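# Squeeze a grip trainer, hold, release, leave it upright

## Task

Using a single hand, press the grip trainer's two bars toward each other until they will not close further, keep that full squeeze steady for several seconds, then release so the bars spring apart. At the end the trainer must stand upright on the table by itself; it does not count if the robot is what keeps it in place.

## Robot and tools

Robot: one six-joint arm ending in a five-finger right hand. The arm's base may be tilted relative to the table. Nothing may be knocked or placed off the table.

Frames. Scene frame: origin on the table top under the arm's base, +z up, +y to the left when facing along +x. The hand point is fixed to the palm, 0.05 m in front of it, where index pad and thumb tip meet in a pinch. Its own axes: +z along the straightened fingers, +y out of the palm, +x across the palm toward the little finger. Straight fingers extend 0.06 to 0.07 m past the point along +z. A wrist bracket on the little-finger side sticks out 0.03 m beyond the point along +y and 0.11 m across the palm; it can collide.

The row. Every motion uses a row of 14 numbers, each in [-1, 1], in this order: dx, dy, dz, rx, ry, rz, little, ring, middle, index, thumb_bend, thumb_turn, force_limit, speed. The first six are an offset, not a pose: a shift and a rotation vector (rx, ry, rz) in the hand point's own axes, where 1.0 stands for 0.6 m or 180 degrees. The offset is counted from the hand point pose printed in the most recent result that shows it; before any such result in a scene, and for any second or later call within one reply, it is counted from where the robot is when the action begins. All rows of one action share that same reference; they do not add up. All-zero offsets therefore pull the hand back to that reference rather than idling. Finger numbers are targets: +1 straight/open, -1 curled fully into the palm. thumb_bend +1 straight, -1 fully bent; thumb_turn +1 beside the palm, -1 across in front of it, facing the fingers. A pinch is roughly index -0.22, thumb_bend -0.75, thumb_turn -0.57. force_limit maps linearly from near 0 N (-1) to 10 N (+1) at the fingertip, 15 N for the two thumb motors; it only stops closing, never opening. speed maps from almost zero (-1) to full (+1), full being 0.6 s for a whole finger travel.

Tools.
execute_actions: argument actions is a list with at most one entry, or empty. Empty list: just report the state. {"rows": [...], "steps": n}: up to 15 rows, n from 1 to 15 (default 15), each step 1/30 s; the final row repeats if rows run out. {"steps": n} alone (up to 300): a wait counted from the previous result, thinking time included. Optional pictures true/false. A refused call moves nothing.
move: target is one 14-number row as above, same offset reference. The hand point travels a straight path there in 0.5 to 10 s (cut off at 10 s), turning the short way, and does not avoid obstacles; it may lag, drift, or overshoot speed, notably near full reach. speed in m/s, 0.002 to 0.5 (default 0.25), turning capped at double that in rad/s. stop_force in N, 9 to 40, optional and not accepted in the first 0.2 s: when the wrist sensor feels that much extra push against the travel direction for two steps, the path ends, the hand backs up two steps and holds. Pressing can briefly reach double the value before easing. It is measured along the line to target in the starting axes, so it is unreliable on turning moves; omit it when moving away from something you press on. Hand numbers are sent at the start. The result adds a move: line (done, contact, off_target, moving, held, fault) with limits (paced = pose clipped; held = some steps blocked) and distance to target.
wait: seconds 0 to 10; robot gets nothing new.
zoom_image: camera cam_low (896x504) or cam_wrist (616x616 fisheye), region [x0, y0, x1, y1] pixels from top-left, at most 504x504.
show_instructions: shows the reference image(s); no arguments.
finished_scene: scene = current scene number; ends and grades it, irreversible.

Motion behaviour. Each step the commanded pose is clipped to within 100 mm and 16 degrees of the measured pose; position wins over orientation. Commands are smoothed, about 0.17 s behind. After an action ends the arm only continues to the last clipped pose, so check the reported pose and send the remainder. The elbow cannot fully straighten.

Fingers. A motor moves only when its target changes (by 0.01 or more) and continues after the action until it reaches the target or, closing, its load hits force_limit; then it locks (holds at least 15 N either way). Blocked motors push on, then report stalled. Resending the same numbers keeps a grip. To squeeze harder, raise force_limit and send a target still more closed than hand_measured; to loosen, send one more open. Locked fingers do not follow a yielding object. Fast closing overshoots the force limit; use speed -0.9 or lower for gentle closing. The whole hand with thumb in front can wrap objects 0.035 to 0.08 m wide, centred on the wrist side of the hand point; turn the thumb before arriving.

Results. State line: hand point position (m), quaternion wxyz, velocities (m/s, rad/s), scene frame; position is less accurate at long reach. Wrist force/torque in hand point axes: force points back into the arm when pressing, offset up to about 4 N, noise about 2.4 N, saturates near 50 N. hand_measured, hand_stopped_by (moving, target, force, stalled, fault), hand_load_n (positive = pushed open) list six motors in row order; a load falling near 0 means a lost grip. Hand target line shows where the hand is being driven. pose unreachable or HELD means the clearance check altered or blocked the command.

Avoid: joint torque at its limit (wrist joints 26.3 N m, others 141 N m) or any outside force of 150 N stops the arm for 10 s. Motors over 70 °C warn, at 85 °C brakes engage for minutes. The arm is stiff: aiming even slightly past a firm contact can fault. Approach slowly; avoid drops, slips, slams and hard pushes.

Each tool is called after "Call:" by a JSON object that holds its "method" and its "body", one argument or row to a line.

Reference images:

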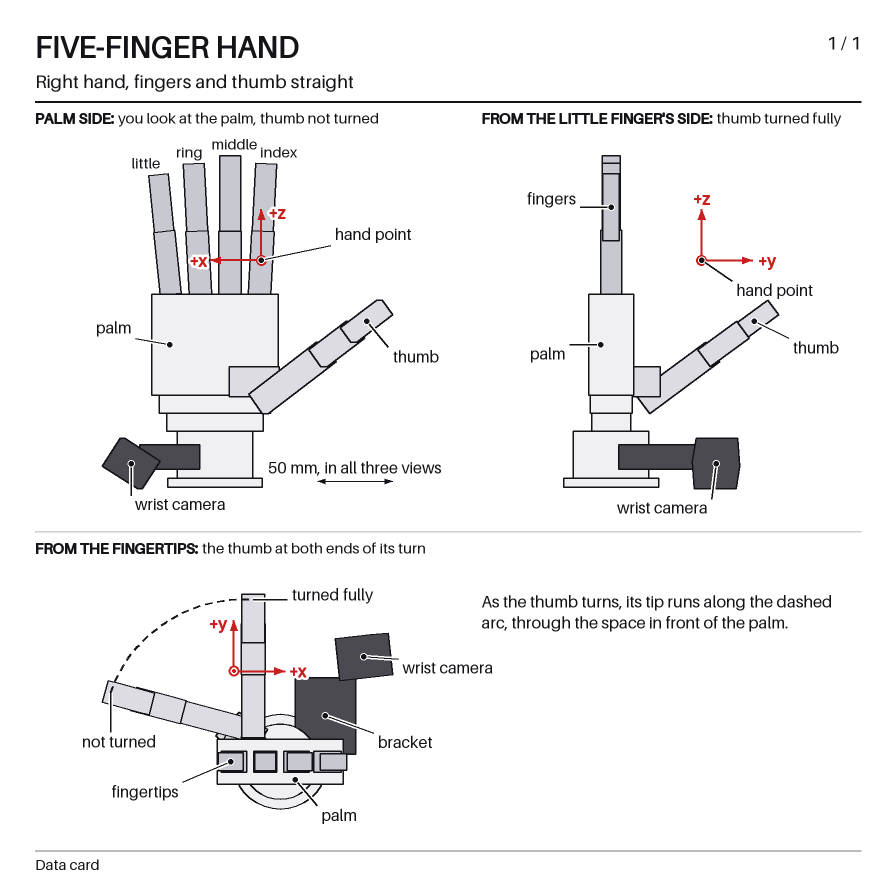

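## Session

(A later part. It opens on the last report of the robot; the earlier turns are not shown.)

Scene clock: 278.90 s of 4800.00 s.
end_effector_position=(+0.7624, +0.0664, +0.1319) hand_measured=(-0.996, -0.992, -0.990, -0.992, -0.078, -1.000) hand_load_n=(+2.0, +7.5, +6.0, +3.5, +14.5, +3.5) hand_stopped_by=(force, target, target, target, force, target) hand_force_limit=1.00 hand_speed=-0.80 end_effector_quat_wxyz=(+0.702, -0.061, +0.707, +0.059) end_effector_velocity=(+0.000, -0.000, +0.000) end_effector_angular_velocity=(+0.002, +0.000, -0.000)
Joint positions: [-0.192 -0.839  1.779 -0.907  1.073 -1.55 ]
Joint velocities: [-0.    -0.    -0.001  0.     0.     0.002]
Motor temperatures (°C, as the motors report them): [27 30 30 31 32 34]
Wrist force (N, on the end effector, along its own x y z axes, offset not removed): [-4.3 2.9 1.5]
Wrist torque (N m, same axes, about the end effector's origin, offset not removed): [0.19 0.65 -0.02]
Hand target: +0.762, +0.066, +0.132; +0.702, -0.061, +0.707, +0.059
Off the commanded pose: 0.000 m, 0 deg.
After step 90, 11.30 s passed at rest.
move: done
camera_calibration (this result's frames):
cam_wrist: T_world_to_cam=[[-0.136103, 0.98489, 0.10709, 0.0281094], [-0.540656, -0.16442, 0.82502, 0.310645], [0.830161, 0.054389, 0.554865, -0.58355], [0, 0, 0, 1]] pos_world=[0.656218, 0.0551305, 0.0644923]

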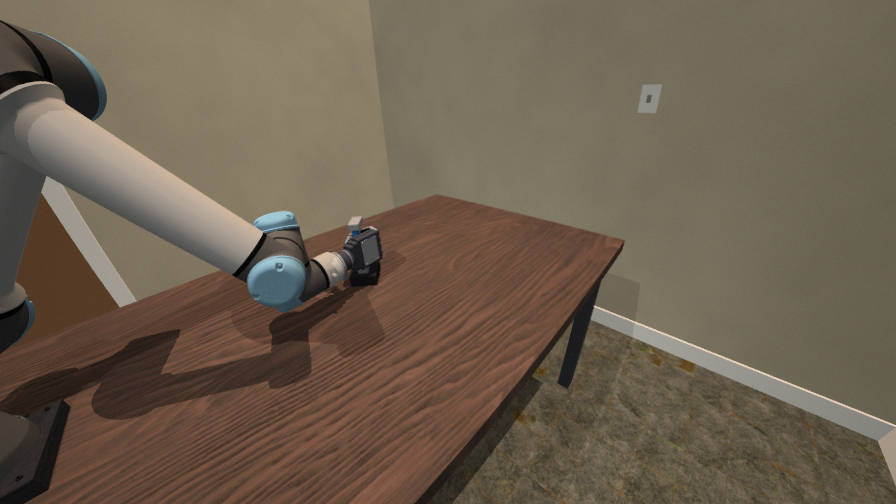

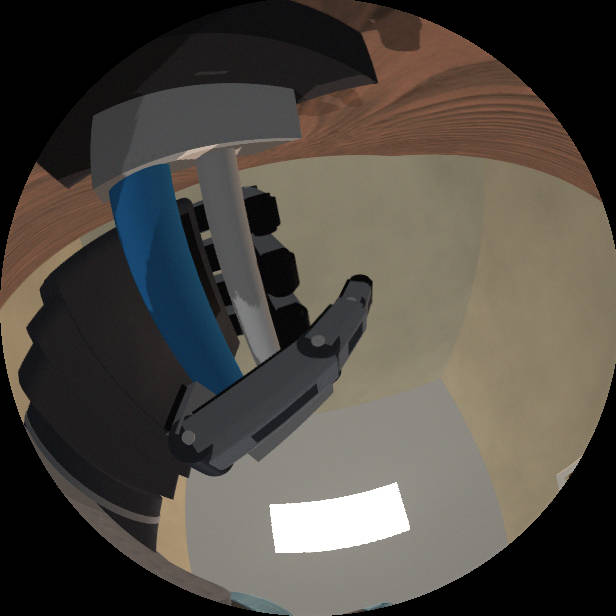

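Call:
{"method": "move", "body": {
  "target": [0,0,0,0,0,0,-1,-0.995,0.3,0.3,-0.3,-1,1,0]
}}

Call:
{"method": "move", "body": {
  "target": [0,0,0,0,0,0,-1,-0.995,0.3,0.3,-1,-1,1,-0.7]
}}

Scene clock: 313.70 s of 4800.00 s.
end_effector_position=(+0.7625, +0.0664, +0.1319) hand_measured=(-0.996, -0.992, -0.960, +0.300, -0.078, -1.000) hand_load_n=(+3.5, +9.5, -11.0, +0.0, +15.5, +4.5) hand_stopped_by=(force, target, stalled, target, force, target) hand_force_limit=1.00 hand_speed=0.00 end_effector_quat_wxyz=(+0.702, -0.061, +0.707, +0.059) end_effector_velocity=(-0.000, -0.000, +0.000) end_effector_angular_velocity=(-0.001, -0.000, -0.000)
Joint positions: [-0.192 -0.839  1.779 -0.907  1.073 -1.55 ]
Joint velocities: [-0.    -0.     0.     0.    -0.    -0.001]
Motor temperatures (°C, as the motors report them): [27 30 30 31 32 34]
Wrist force (N, on the end effector, along its own x y z axes, offset not removed): [3.2 2.4 -2.0]
Wrist torque (N m, same axes, about the end effector's origin, offset not removed): [0.18 -0.78 0.37]
Hand target: +0.762, +0.066, +0.132; +0.702, -0.061, +0.707, +0.059
Off the commanded pose: 0.000 m, 0 deg.
After step 90, 30.73 s passed at rest.
move: done
camera_calibration (this result's frames):
cam_wrist: T_world_to_cam=[[-0.136123, 0.984888, 0.107082, 0.0281231], [-0.540666, -0.164425, 0.825012, 0.310651], [0.830151, 0.0544072, 0.554878, -0.583553], [0, 0, 0, 1]] pos_world=[0.656224, 0.0551303, 0.0644983]

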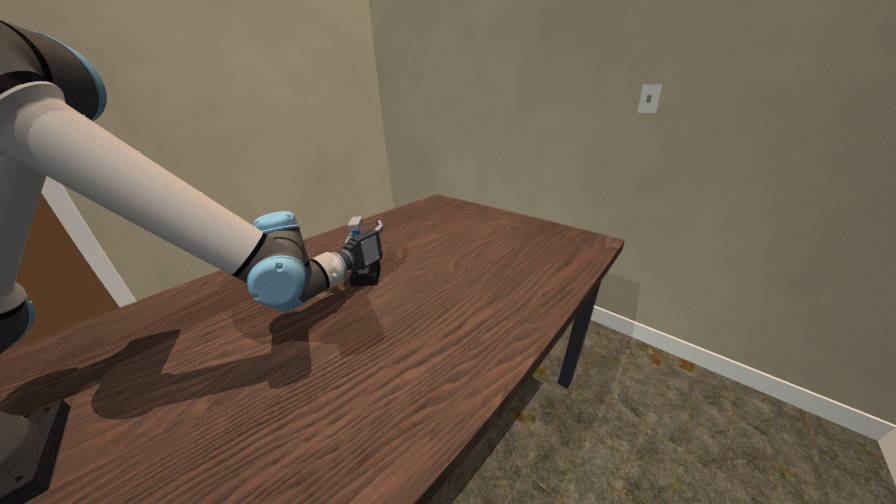

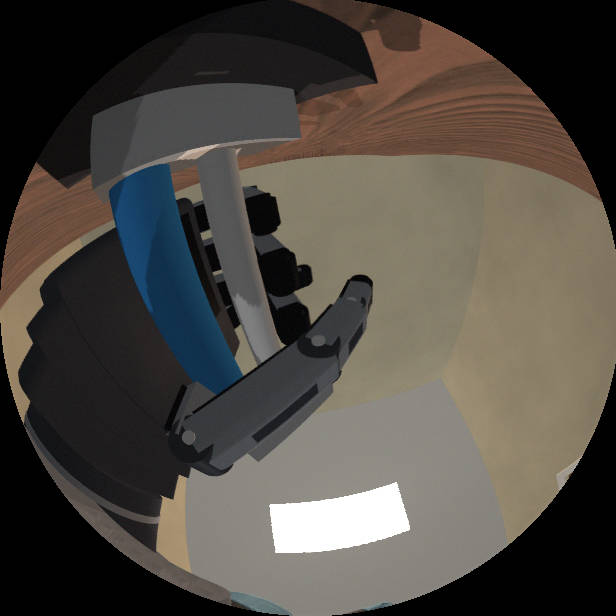

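Scene clock: 314.20 s of 4800.00 s.
end_effector_position=(+0.7625, +0.0664, +0.1319) hand_measured=(-0.996, -0.992, -0.960, +0.300, -0.078, -1.000) hand_load_n=(+3.5, +9.5, -11.0, +0.0, +15.5, +4.5) hand_stopped_by=(force, target, stalled, target, force, target) hand_force_limit=1.00 hand_speed=-0.70 end_effector_quat_wxyz=(+0.702, -0.061, +0.707, +0.059) end_effector_velocity=(-0.000, +0.000, +0.001) end_effector_angular_velocity=(+0.000, -0.000, -0.000)
Joint positions: [-0.192 -0.839  1.779 -0.907  1.073 -1.55 ]
Joint velocities: [ 0.    -0.001  0.001 -0.     0.     0.   ]
Motor temperatures (°C, as the motors report them): [27 30 30 31 32 34]
Wrist force (N, on the end effector, along its own x y z axes, offset not removed): [0.1 1.9 2.5]
Wrist torque (N m, same axes, about the end effector's origin, offset not removed): [0.12 -0.41 -0.18]
Hand target: +0.762, +0.066, +0.132; +0.702, -0.061, +0.707, +0.059
Off the commanded pose: 0.000 m, 0 deg.
move: done
camera_calibration (this result's frames):
cam_wrist: T_world_to_cam=[[-0.136122, 0.984888, 0.107082, 0.0281231], [-0.540667, -0.164425, 0.825012, 0.310651], [0.830151, 0.0544072, 0.554878, -0.583553], [0, 0, 0, 1]] pos_world=[0.656224, 0.0551303, 0.0644983]

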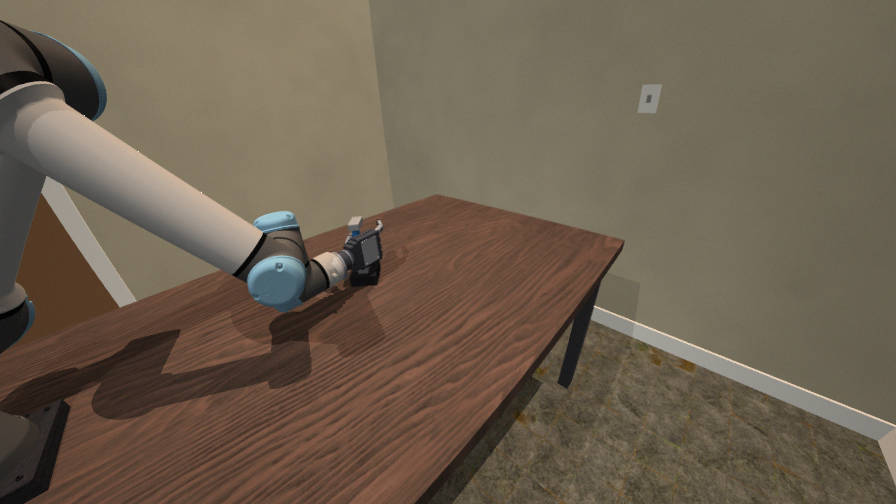

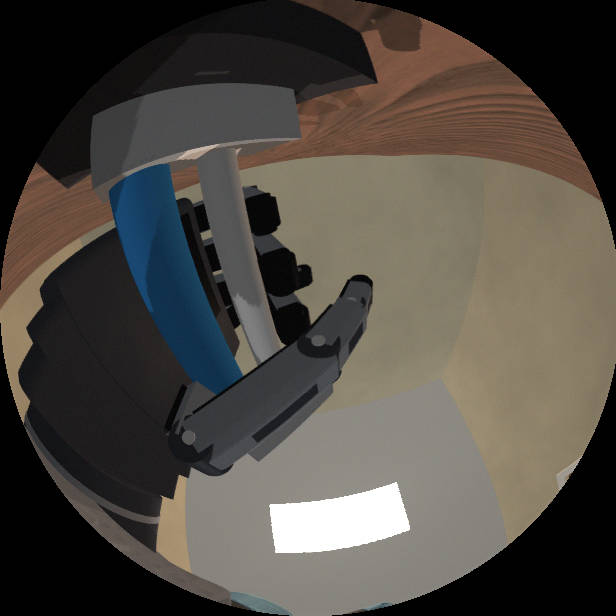

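Call:
{"method": "move", "body": {
  "target": [0,0,0,0,0,0,-1,-0.995,0.3,0.3,0.5,-1,1,0]
}}

Call:
{"method": "move", "body": {
  "target": [0,0,0,0,0,0,-1,-0.995,0.32,0.3,0.5,-1,1,0]
}}

Call:
{"method": "move", "body": {
  "target": [0,0,0,0,0,0,-1,-0.995,0.32,0.3,-1,-1,1,-0.7]
}}

Scene clock: 325.07 s of 4800.00 s.
end_effector_position=(+0.7625, +0.0664, +0.1319) hand_measured=(-0.996, -0.990, -0.958, +0.300, +0.500, -1.000) hand_load_n=(+5.5, +13.0, +0.0, +0.0, +0.0, +0.5) hand_stopped_by=(force, target, stalled, target, target, target) hand_force_limit=1.00 hand_speed=0.00 end_effector_quat_wxyz=(+0.702, -0.061, +0.707, +0.059) end_effector_velocity=(-0.000, -0.000, +0.000) end_effector_angular_velocity=(+0.001, +0.000, -0.000)
Joint positions: [-0.192 -0.839  1.779 -0.907  1.073 -1.55 ]
Joint velocities: [-0.    -0.001  0.001 -0.     0.     0.001]
Motor temperatures (°C, as the motors report them): [27 30 30 31 32 34]
Wrist force (N, on the end effector, along its own x y z axes, offset not removed): [-0.4 1.8 3.5]
Wrist torque (N m, same axes, about the end effector's origin, offset not removed): [-0.12 -0.47 0.31]
Hand target: +0.762, +0.066, +0.132; +0.702, -0.061, +0.707, +0.059
Off the commanded pose: 0.000 m, 0 deg.
After step 90, 7.03 s passed at rest.
move: done
camera_calibration (this result's frames):
cam_wrist: T_world_to_cam=[[-0.136123, 0.984888, 0.107082, 0.028123], [-0.540667, -0.164425, 0.825011, 0.310651], [0.830151, 0.0544072, 0.554878, -0.583553], [0, 0, 0, 1]] pos_world=[0.656224, 0.0551304, 0.0644984]

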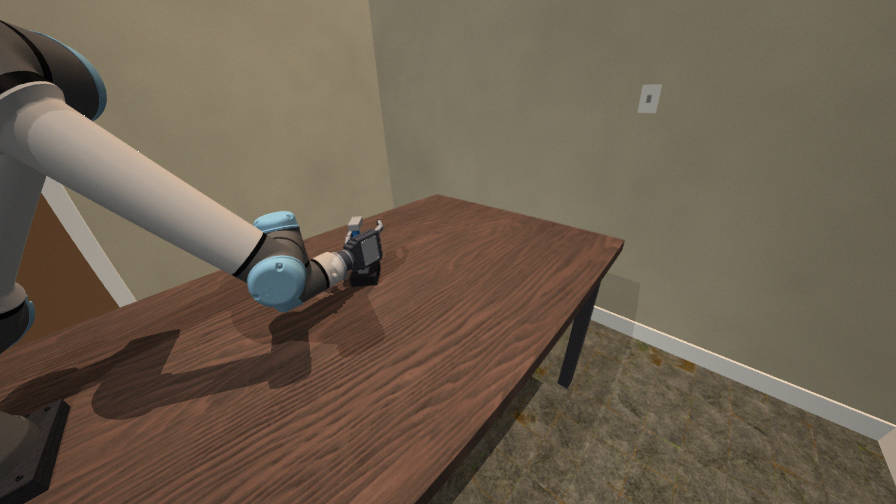

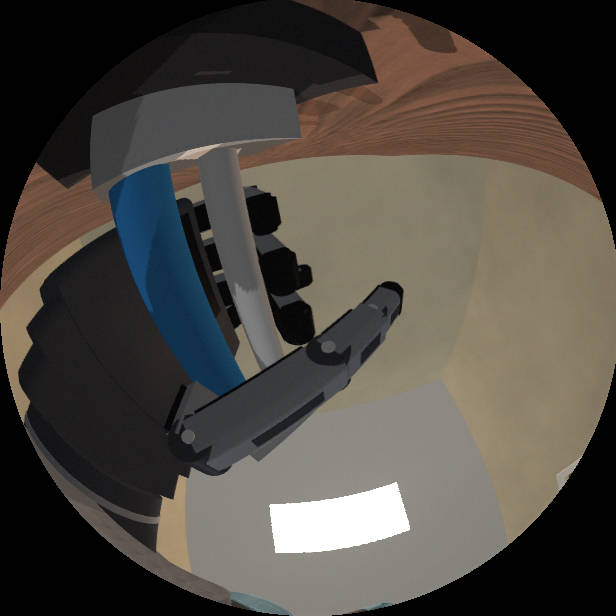

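Scene clock: 326.13 s of 4800.00 s.
end_effector_position=(+0.7625, +0.0664, +0.1319) hand_measured=(-0.996, -0.990, +0.320, +0.300, +0.500, -1.000) hand_load_n=(+5.5, +13.0, +0.0, +0.0, +0.0, +0.5) hand_stopped_by=(force, target, target, target, target, target) hand_force_limit=1.00 hand_speed=0.00 end_effector_quat_wxyz=(+0.702, -0.061, +0.707, +0.059) end_effector_velocity=(-0.000, -0.000, -0.000) end_effector_angular_velocity=(+0.000, +0.001, -0.000)
Joint positions: [-0.192 -0.839  1.779 -0.907  1.073 -1.55 ]
Joint velocities: [-0.  0. -0.  0.  0.  0.]
Motor temperatures (°C, as the motors report them): [27 30 30 31 32 34]
Wrist force (N, on the end effector, along its own x y z axes, offset not removed): [1.8 1.4 4.1]
Wrist torque (N m, same axes, about the end effector's origin, offset not removed): [0.03 -0.61 0.21]
Hand target: +0.762, +0.066, +0.132; +0.702, -0.061, +0.707, +0.059
Off the commanded pose: 0.000 m, 0 deg.
move: done
camera_calibration (this result's frames):
cam_wrist: T_world_to_cam=[[-0.136122, 0.984888, 0.107082, 0.0281229], [-0.540667, -0.164425, 0.825012, 0.310651], [0.830151, 0.0544068, 0.554878, -0.583553], [0, 0, 0, 1]] pos_world=[0.656224, 0.0551303, 0.0644983]

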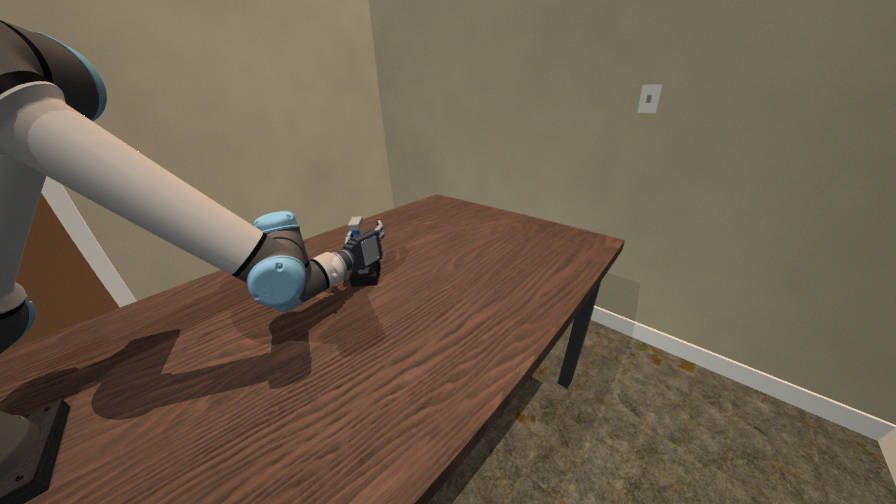

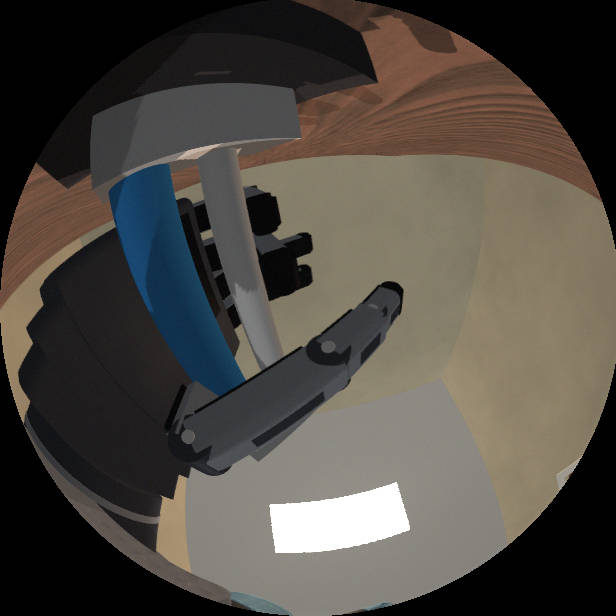

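Scene clock: 331.13 s of 4800.00 s.
end_effector_position=(+0.7625, +0.0664, +0.1319) hand_measured=(-0.996, -0.990, +0.320, +0.300, -1.000, -1.000) hand_load_n=(+5.5, +13.0, +0.0, +0.0, +0.0, +0.5) hand_stopped_by=(force, target, target, target, target, target) hand_force_limit=1.00 hand_speed=-0.70 end_effector_quat_wxyz=(+0.702, -0.061, +0.707, +0.059) end_effector_velocity=(-0.000, +0.000, +0.000) end_effector_angular_velocity=(-0.001, -0.001, -0.000)
Joint positions: [-0.192 -0.839  1.779 -0.907  1.073 -1.55 ]
Joint velocities: [ 0.    -0.001  0.001 -0.     0.    -0.001]
Motor temperatures (°C, as the motors report them): [27 30 30 31 32 34]
Wrist force (N, on the end effector, along its own x y z axes, offset not removed): [-2.9 1.5 -1.6]
Wrist torque (N m, same axes, about the end effector's origin, offset not removed): [0.35 0.03 0.12]
Hand target: +0.762, +0.066, +0.132; +0.702, -0.061, +0.707, +0.059
Off the commanded pose: 0.000 m, 0 deg.
move: moving (no rest 5 s after the path's end)
camera_calibration (this result's frames):
cam_wrist: T_world_to_cam=[[-0.136122, 0.984888, 0.107082, 0.028123], [-0.540667, -0.164425, 0.825012, 0.310651], [0.830151, 0.054407, 0.554878, -0.583553], [0, 0, 0, 1]] pos_world=[0.656224, 0.0551303, 0.0644983]

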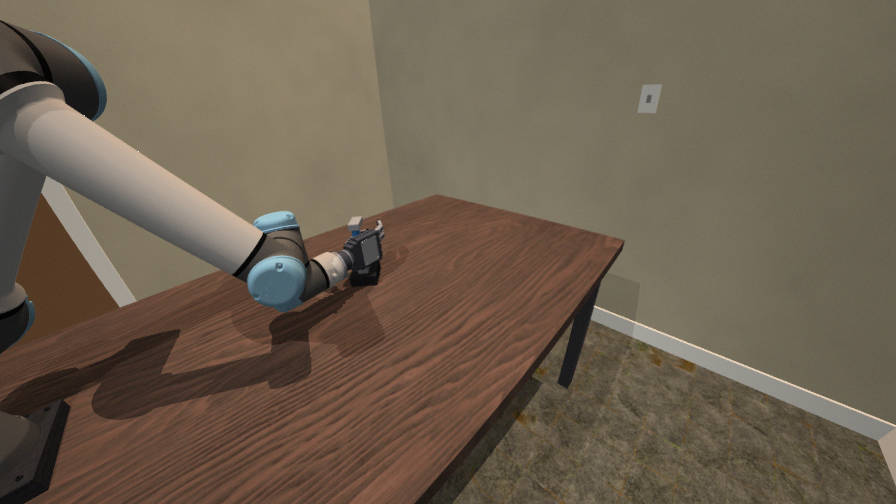

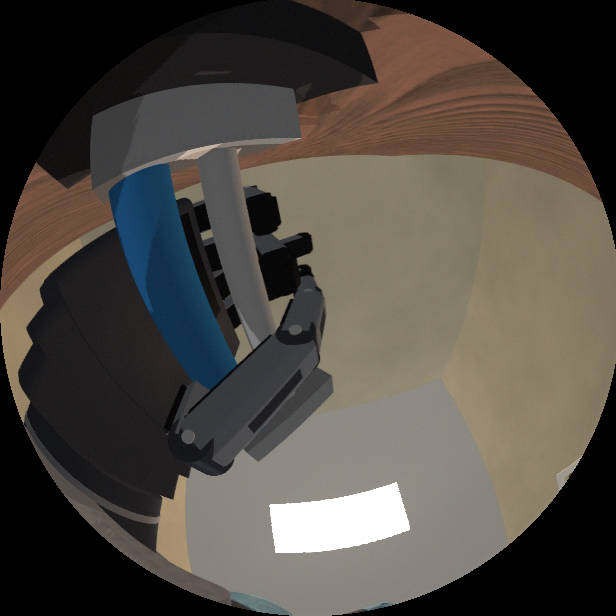

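Call:
{"method": "move", "body": {
  "target": [0,-0.003,-0.004,0,0,0,0.5,0.5,0.5,0.5,0.8,-1,1,0],
  "speed": 0.002
}}

Call:
{"method": "move", "body": {
  "target": [0,-0.046,0.014,0.14,0,0,0.5,0.5,0.5,0.5,0.8,-1,1,0],
  "speed": 0.1
}}

Call:
{"method": "move", "body": {
  "target": [0,0,0,0,0,0,-1,-1,-1,-1,0.3,-1,1,-0.7]
}}

Scene clock: 354.03 s of 4800.00 s.
end_effector_position=(+0.7604, +0.0642, +0.1319) hand_measured=(+0.500, +0.500, +0.500, +0.500, +0.800, -1.000) hand_load_n=(+0.0, +0.0, +0.0, +0.0, +0.0, +0.0) hand_stopped_by=(target, target, target, target, target, target) hand_force_limit=1.00 hand_speed=0.00 end_effector_quat_wxyz=(+0.702, -0.061, +0.707, +0.059) end_effector_velocity=(-0.000, +0.000, -0.000) end_effector_angular_velocity=(-0.001, +0.000, -0.000)
Joint positions: [-0.197 -0.842  1.785 -0.91   1.068 -1.55 ]
Joint velocities: [-0.    -0.     0.001 -0.     0.    -0.001]
Motor temperatures (°C, as the motors report them): [27 30 30 31 32 34]
Wrist force (N, on the end effector, along its own x y z axes, offset not removed): [2.0 2.3 0.1]
Wrist torque (N m, same axes, about the end effector's origin, offset not removed): [0.43 -0.37 0.12]
Hand target: +0.760, +0.064, +0.132; +0.702, -0.061, +0.707, +0.059
Off the commanded pose: 0.000 m, 0 deg.
After step 90, 17.90 s passed at rest.
move: done
camera_calibration (this result's frames):
cam_wrist: T_world_to_cam=[[-0.136122, 0.984888, 0.107079, 0.0299879], [-0.540666, -0.164423, 0.825012, 0.309161], [0.830151, 0.0544083, 0.554877, -0.581742], [0, 0, 0, 1]] pos_world=[0.654169, 0.0529501, 0.0645228]

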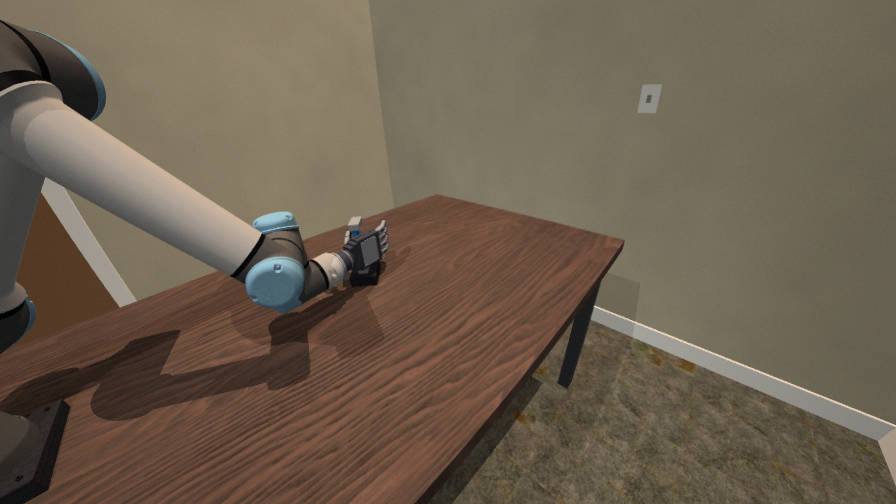

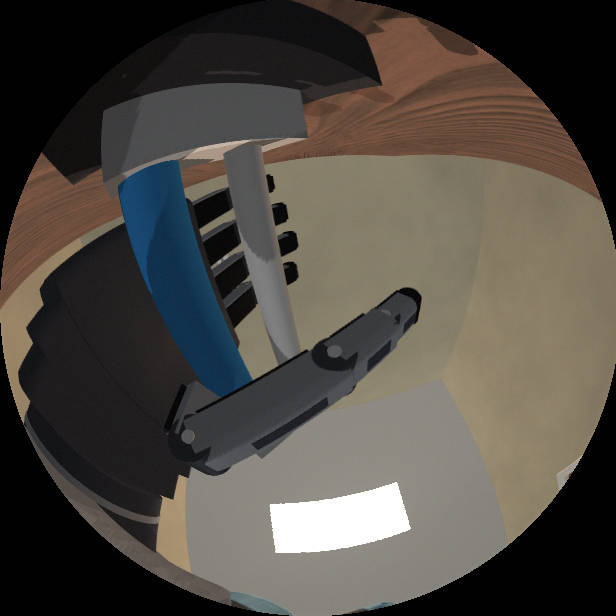

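Scene clock: 356.63 s of 4800.00 s.
end_effector_position=(+0.7733, +0.0386, +0.1319) hand_measured=(+0.500, +0.500, +0.500, +0.500, +0.800, -1.000) hand_load_n=(+0.0, +0.0, +0.0, +0.0, +0.0, +0.0) hand_stopped_by=(target, target, target, target, target, target) hand_force_limit=1.00 hand_speed=0.00 end_effector_quat_wxyz=(+0.698, +0.093, +0.703, -0.096) end_effector_velocity=(+0.001, -0.001, +0.000) end_effector_angular_velocity=(+0.000, -0.000, -0.015)
Joint positions: [-0.04  -0.857  1.807 -0.907  1.663 -1.546]
Joint velocities: [ 0.006  0.001 -0.004  0.003  0.021  0.001]
Motor temperatures (°C, as the motors report them): [27 30 30 31 32 34]
Wrist force (N, on the end effector, along its own x y z axes, offset not removed): [-3.5 0.6 -0.1]
Wrist torque (N m, same axes, about the end effector's origin, offset not removed): [-0.12 0.52 -0.30]
Hand target: +0.773, +0.038, +0.132; +0.698, +0.093, +0.703, -0.096
Off the commanded pose: 0.000 m, 0 deg.
move: done
camera_calibration (this result's frames):
cam_wrist: T_world_to_cam=[[0.294511, 0.949991, 0.103833, -0.274259], [-0.55971, 0.0834033, 0.824481, 0.317182], [0.774589, -0.300935, 0.556282, -0.534595], [0, 0, 0, 1]] pos_world=[0.672394, 0.0732113, 0.0643529]

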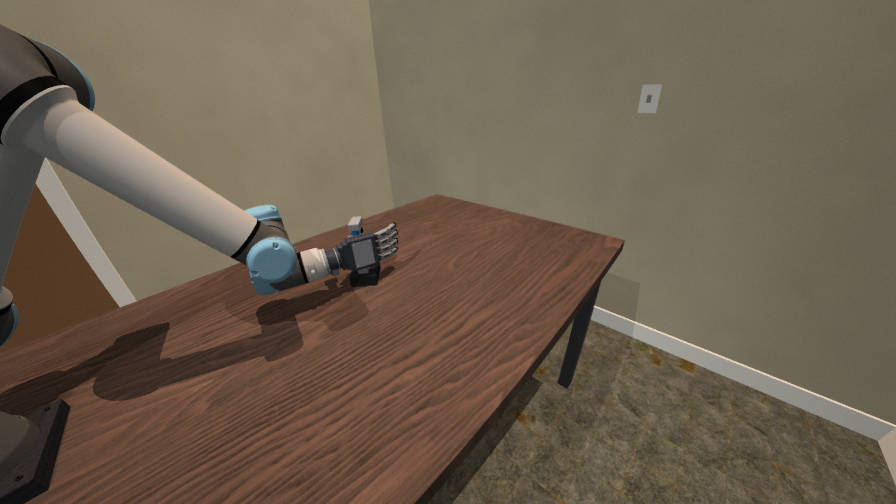

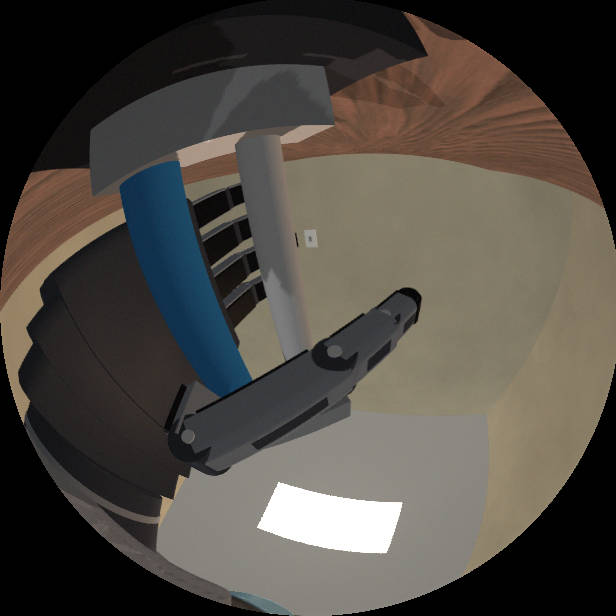

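Scene clock: 359.90 s of 4800.00 s.
end_effector_position=(+0.7733, +0.0386, +0.1319) hand_measured=(-1.000, -0.978, -0.912, -0.996, +0.300, -1.000) hand_load_n=(+0.0, +7.5, +0.0, +10.0, +0.0, +0.0) hand_stopped_by=(target, force, force, force, target, target) hand_force_limit=1.00 hand_speed=-0.70 end_effector_quat_wxyz=(+0.698, +0.093, +0.703, -0.096) end_effector_velocity=(-0.000, +0.000, +0.000) end_effector_angular_velocity=(-0.000, -0.000, -0.000)
Joint positions: [-0.04  -0.857  1.807 -0.907  1.663 -1.546]
Joint velocities: [ 0.    -0.     0.001 -0.001  0.    -0.   ]
Motor temperatures (°C, as the motors report them): [27 30 30 31 32 34]
Wrist force (N, on the end effector, along its own x y z axes, offset not removed): [-0.4 3.8 4.0]
Wrist torque (N m, same axes, about the end effector's origin, offset not removed): [0.57 -0.30 0.19]
Hand target: +0.773, +0.039, +0.132; +0.698, +0.093, +0.703, -0.096
Off the commanded pose: 0.000 m, 0 deg.
move: done
camera_calibration (this result's frames):
cam_wrist: T_world_to_cam=[[0.29447, 0.95, 0.103861, -0.274239], [-0.559797, 0.083387, 0.824423, 0.317229], [0.774542, -0.300909, 0.556362, -0.534597], [0, 0, 0, 1]] pos_world=[0.672407, 0.0732094, 0.0643814]

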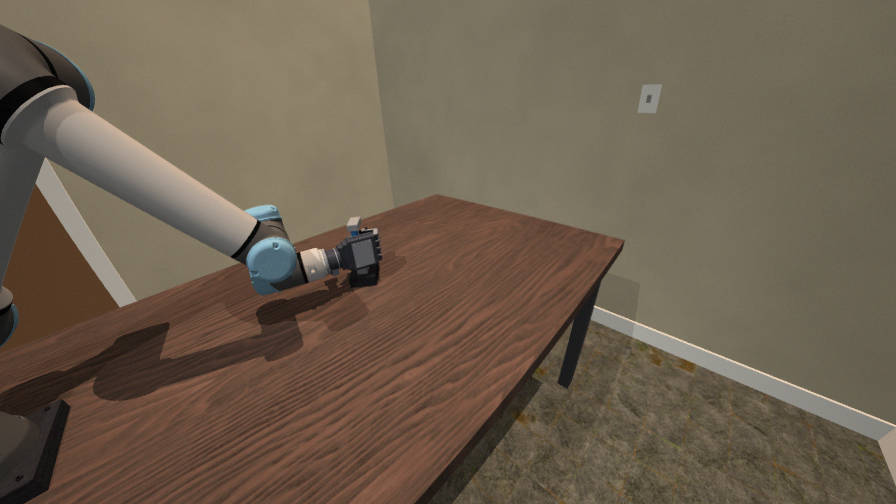

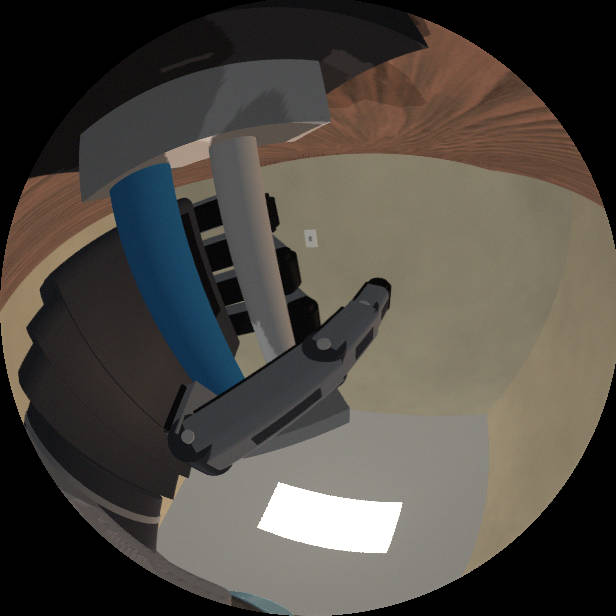

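Call:
{"method": "move", "body": {
  "target": [0,0,0,0,0,0,-1,-0.99,0.3,-1,0.3,-1,1,0]
}}

Call:
{"method": "move", "body": {
  "target": [0,0,0,0,0,0,-1,-0.99,0.3,-1,-1,-1,1,-0.6]
}}

Scene clock: 367.50 s of 4800.00 s.
end_effector_position=(+0.7733, +0.0385, +0.1319) hand_measured=(-1.000, -0.986, +0.300, -0.996, +0.300, -1.000) hand_load_n=(+0.0, +10.0, +0.0, +8.5, +0.0, +0.0) hand_stopped_by=(target, force, target, force, target, target) hand_force_limit=1.00 hand_speed=0.00 end_effector_quat_wxyz=(+0.698, +0.093, +0.703, -0.096) end_effector_velocity=(+0.000, +0.000, -0.000) end_effector_angular_velocity=(+0.001, +0.000, +0.000)
Joint positions: [-0.04  -0.857  1.807 -0.907  1.663 -1.546]
Joint velocities: [ 0.     0.001 -0.     0.    -0.     0.001]
Motor temperatures (°C, as the motors report them): [27 30 30 31 32 34]
Wrist force (N, on the end effector, along its own x y z axes, offset not removed): [-2.8 -1.5 -1.4]
Wrist torque (N m, same axes, about the end effector's origin, offset not removed): [-0.30 0.06 0.15]
Hand target: +0.773, +0.039, +0.132; +0.698, +0.093, +0.703, -0.096
Off the commanded pose: 0.000 m, 0 deg.
After step 90, 3.60 s passed at rest.
move: done
camera_calibration (this result's frames):
cam_wrist: T_world_to_cam=[[0.294518, 0.949986, 0.103852, -0.274261], [-0.559733, 0.0834004, 0.824466, 0.317187], [0.77457, -0.300949, 0.556302, -0.534597], [0, 0, 0, 1]] pos_world=[0.672398, 0.0732046, 0.0643704]

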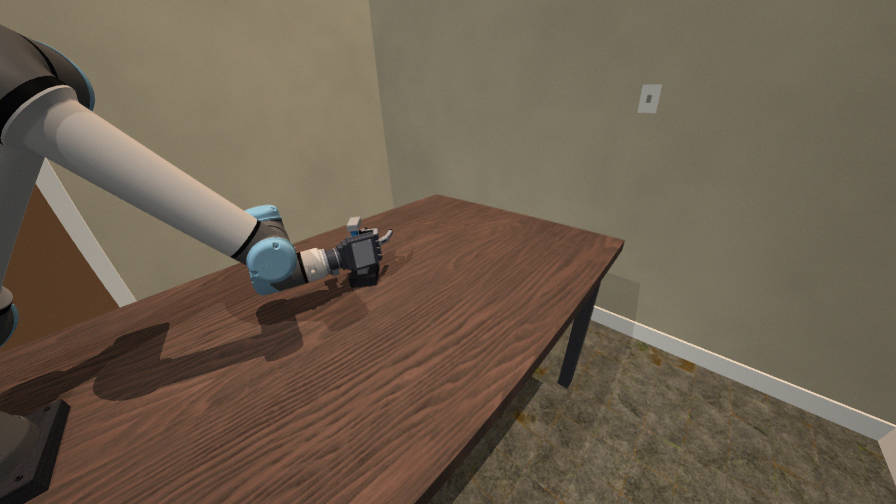

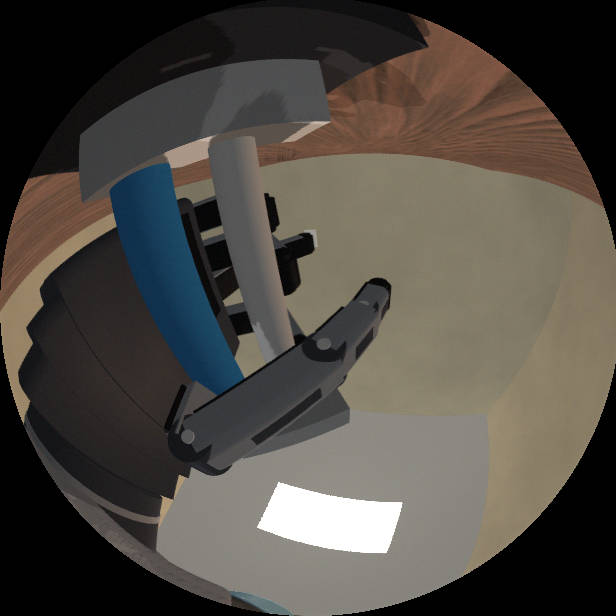

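Scene clock: 369.63 s of 4800.00 s.
end_effector_position=(+0.7733, +0.0386, +0.1319) hand_measured=(-1.000, -0.986, +0.300, -0.996, -0.446, -1.000) hand_load_n=(+0.0, +4.5, +0.0, +4.5, +15.0, +2.5) hand_stopped_by=(target, force, target, force, force, target) hand_force_limit=1.00 hand_speed=-0.60 end_effector_quat_wxyz=(+0.698, +0.093, +0.703, -0.096) end_effector_velocity=(+0.000, -0.000, +0.000) end_effector_angular_velocity=(-0.000, -0.001, +0.000)
Joint positions: [-0.04  -0.857  1.807 -0.907  1.663 -1.546]
Joint velocities: [-0. -0. -0.  0. -0. -0.]
Motor temperatures (°C, as the motors report them): [27 30 30 31 32 34]
Wrist force (N, on the end effector, along its own x y z axes, offset not removed): [-3.3 4.1 -3.6]
Wrist torque (N m, same axes, about the end effector's origin, offset not removed): [0.63 0.13 0.22]
Hand target: +0.773, +0.039, +0.132; +0.698, +0.093, +0.703, -0.096
Off the commanded pose: 0.000 m, 0 deg.
move: done
camera_calibration (this result's frames):
cam_wrist: T_world_to_cam=[[0.294501, 0.949991, 0.103853, -0.274255], [-0.559746, 0.0833935, 0.824457, 0.317195], [0.774567, -0.300935, 0.556313, -0.534598], [0, 0, 0, 1]] pos_world=[0.672399, 0.0732088, 0.0643724]

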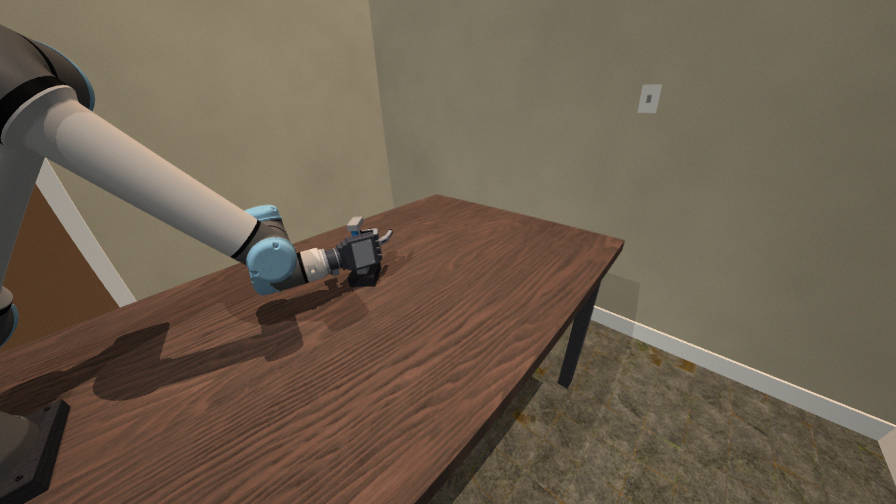

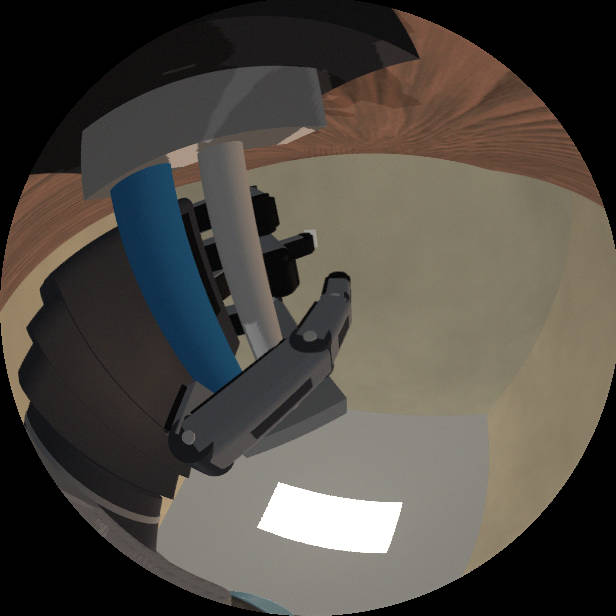

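Call:
{"method": "move", "body": {
  "target": [0,0,0,0,0,0,-1,-1,0.3,-1,-0.98,-1,1,1]
}}

Call:
{"method": "zoom_image", "body": {
  "camera": "cam_low",
  "region": [320, 200, 410, 290]
}}

Scene clock: 374.90 s of 4800.00 s.
end_effector_position=(+0.7733, +0.0385, +0.1319) hand_measured=(-1.000, -0.996, +0.300, -0.996, -0.446, -1.000) hand_load_n=(+0.0, +9.5, +0.0, +4.0, +15.0, +2.5) hand_stopped_by=(target, target, target, force, force, target) hand_force_limit=1.00 hand_speed=1.00 end_effector_quat_wxyz=(+0.698, +0.093, +0.703, -0.096) end_effector_velocity=(+0.000, -0.000, +0.001) end_effector_angular_velocity=(+0.002, -0.001, -0.000)
Joint positions: [-0.04  -0.857  1.807 -0.907  1.663 -1.546]
Joint velocities: [-0.    -0.001  0.    -0.     0.     0.002]
Motor temperatures (°C, as the motors report them): [27 30 30 31 32 34]
Wrist force (N, on the end effector, along its own x y z axes, offset not removed): [1.0 6.2 -3.5]
Wrist torque (N m, same axes, about the end effector's origin, offset not removed): [0.78 -0.34 0.80]
Hand target: +0.773, +0.039, +0.132; +0.698, +0.093, +0.703, -0.096
Off the commanded pose: 0.000 m, 0 deg.
After step 90, 1.57 s passed at rest.
move: done
camera_calibration (this result's frames):
cam_wrist: T_world_to_cam=[[0.294514, 0.949988, 0.103851, -0.274261], [-0.559733, 0.0833983, 0.824466, 0.317186], [0.774571, -0.300946, 0.556301, -0.534597], [0, 0, 0, 1]] pos_world=[0.672397, 0.0732073, 0.0643701]

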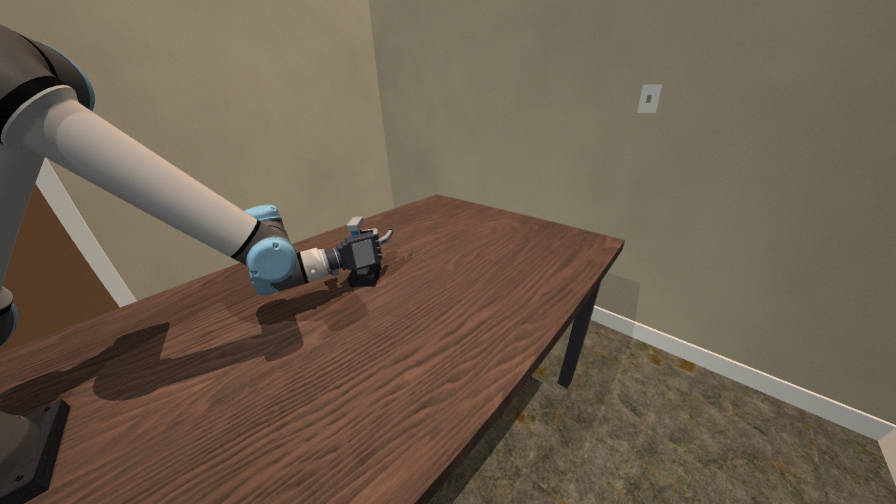

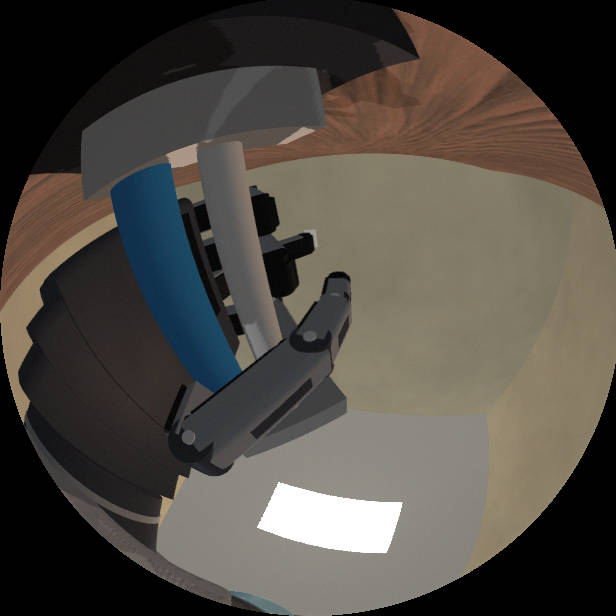

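Region (320, 200, 410, 290) of cam_low's 896x504 image, scaled by 5.600, with more detail than that image has.

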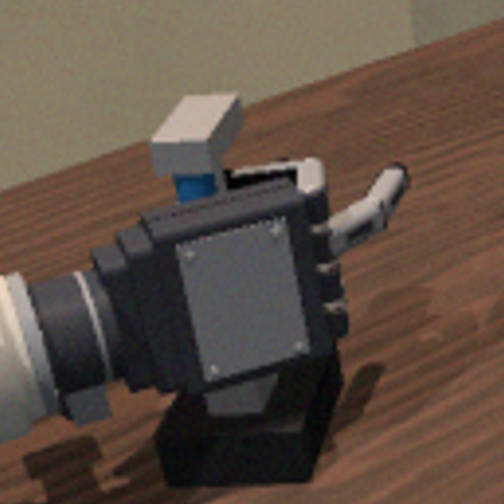

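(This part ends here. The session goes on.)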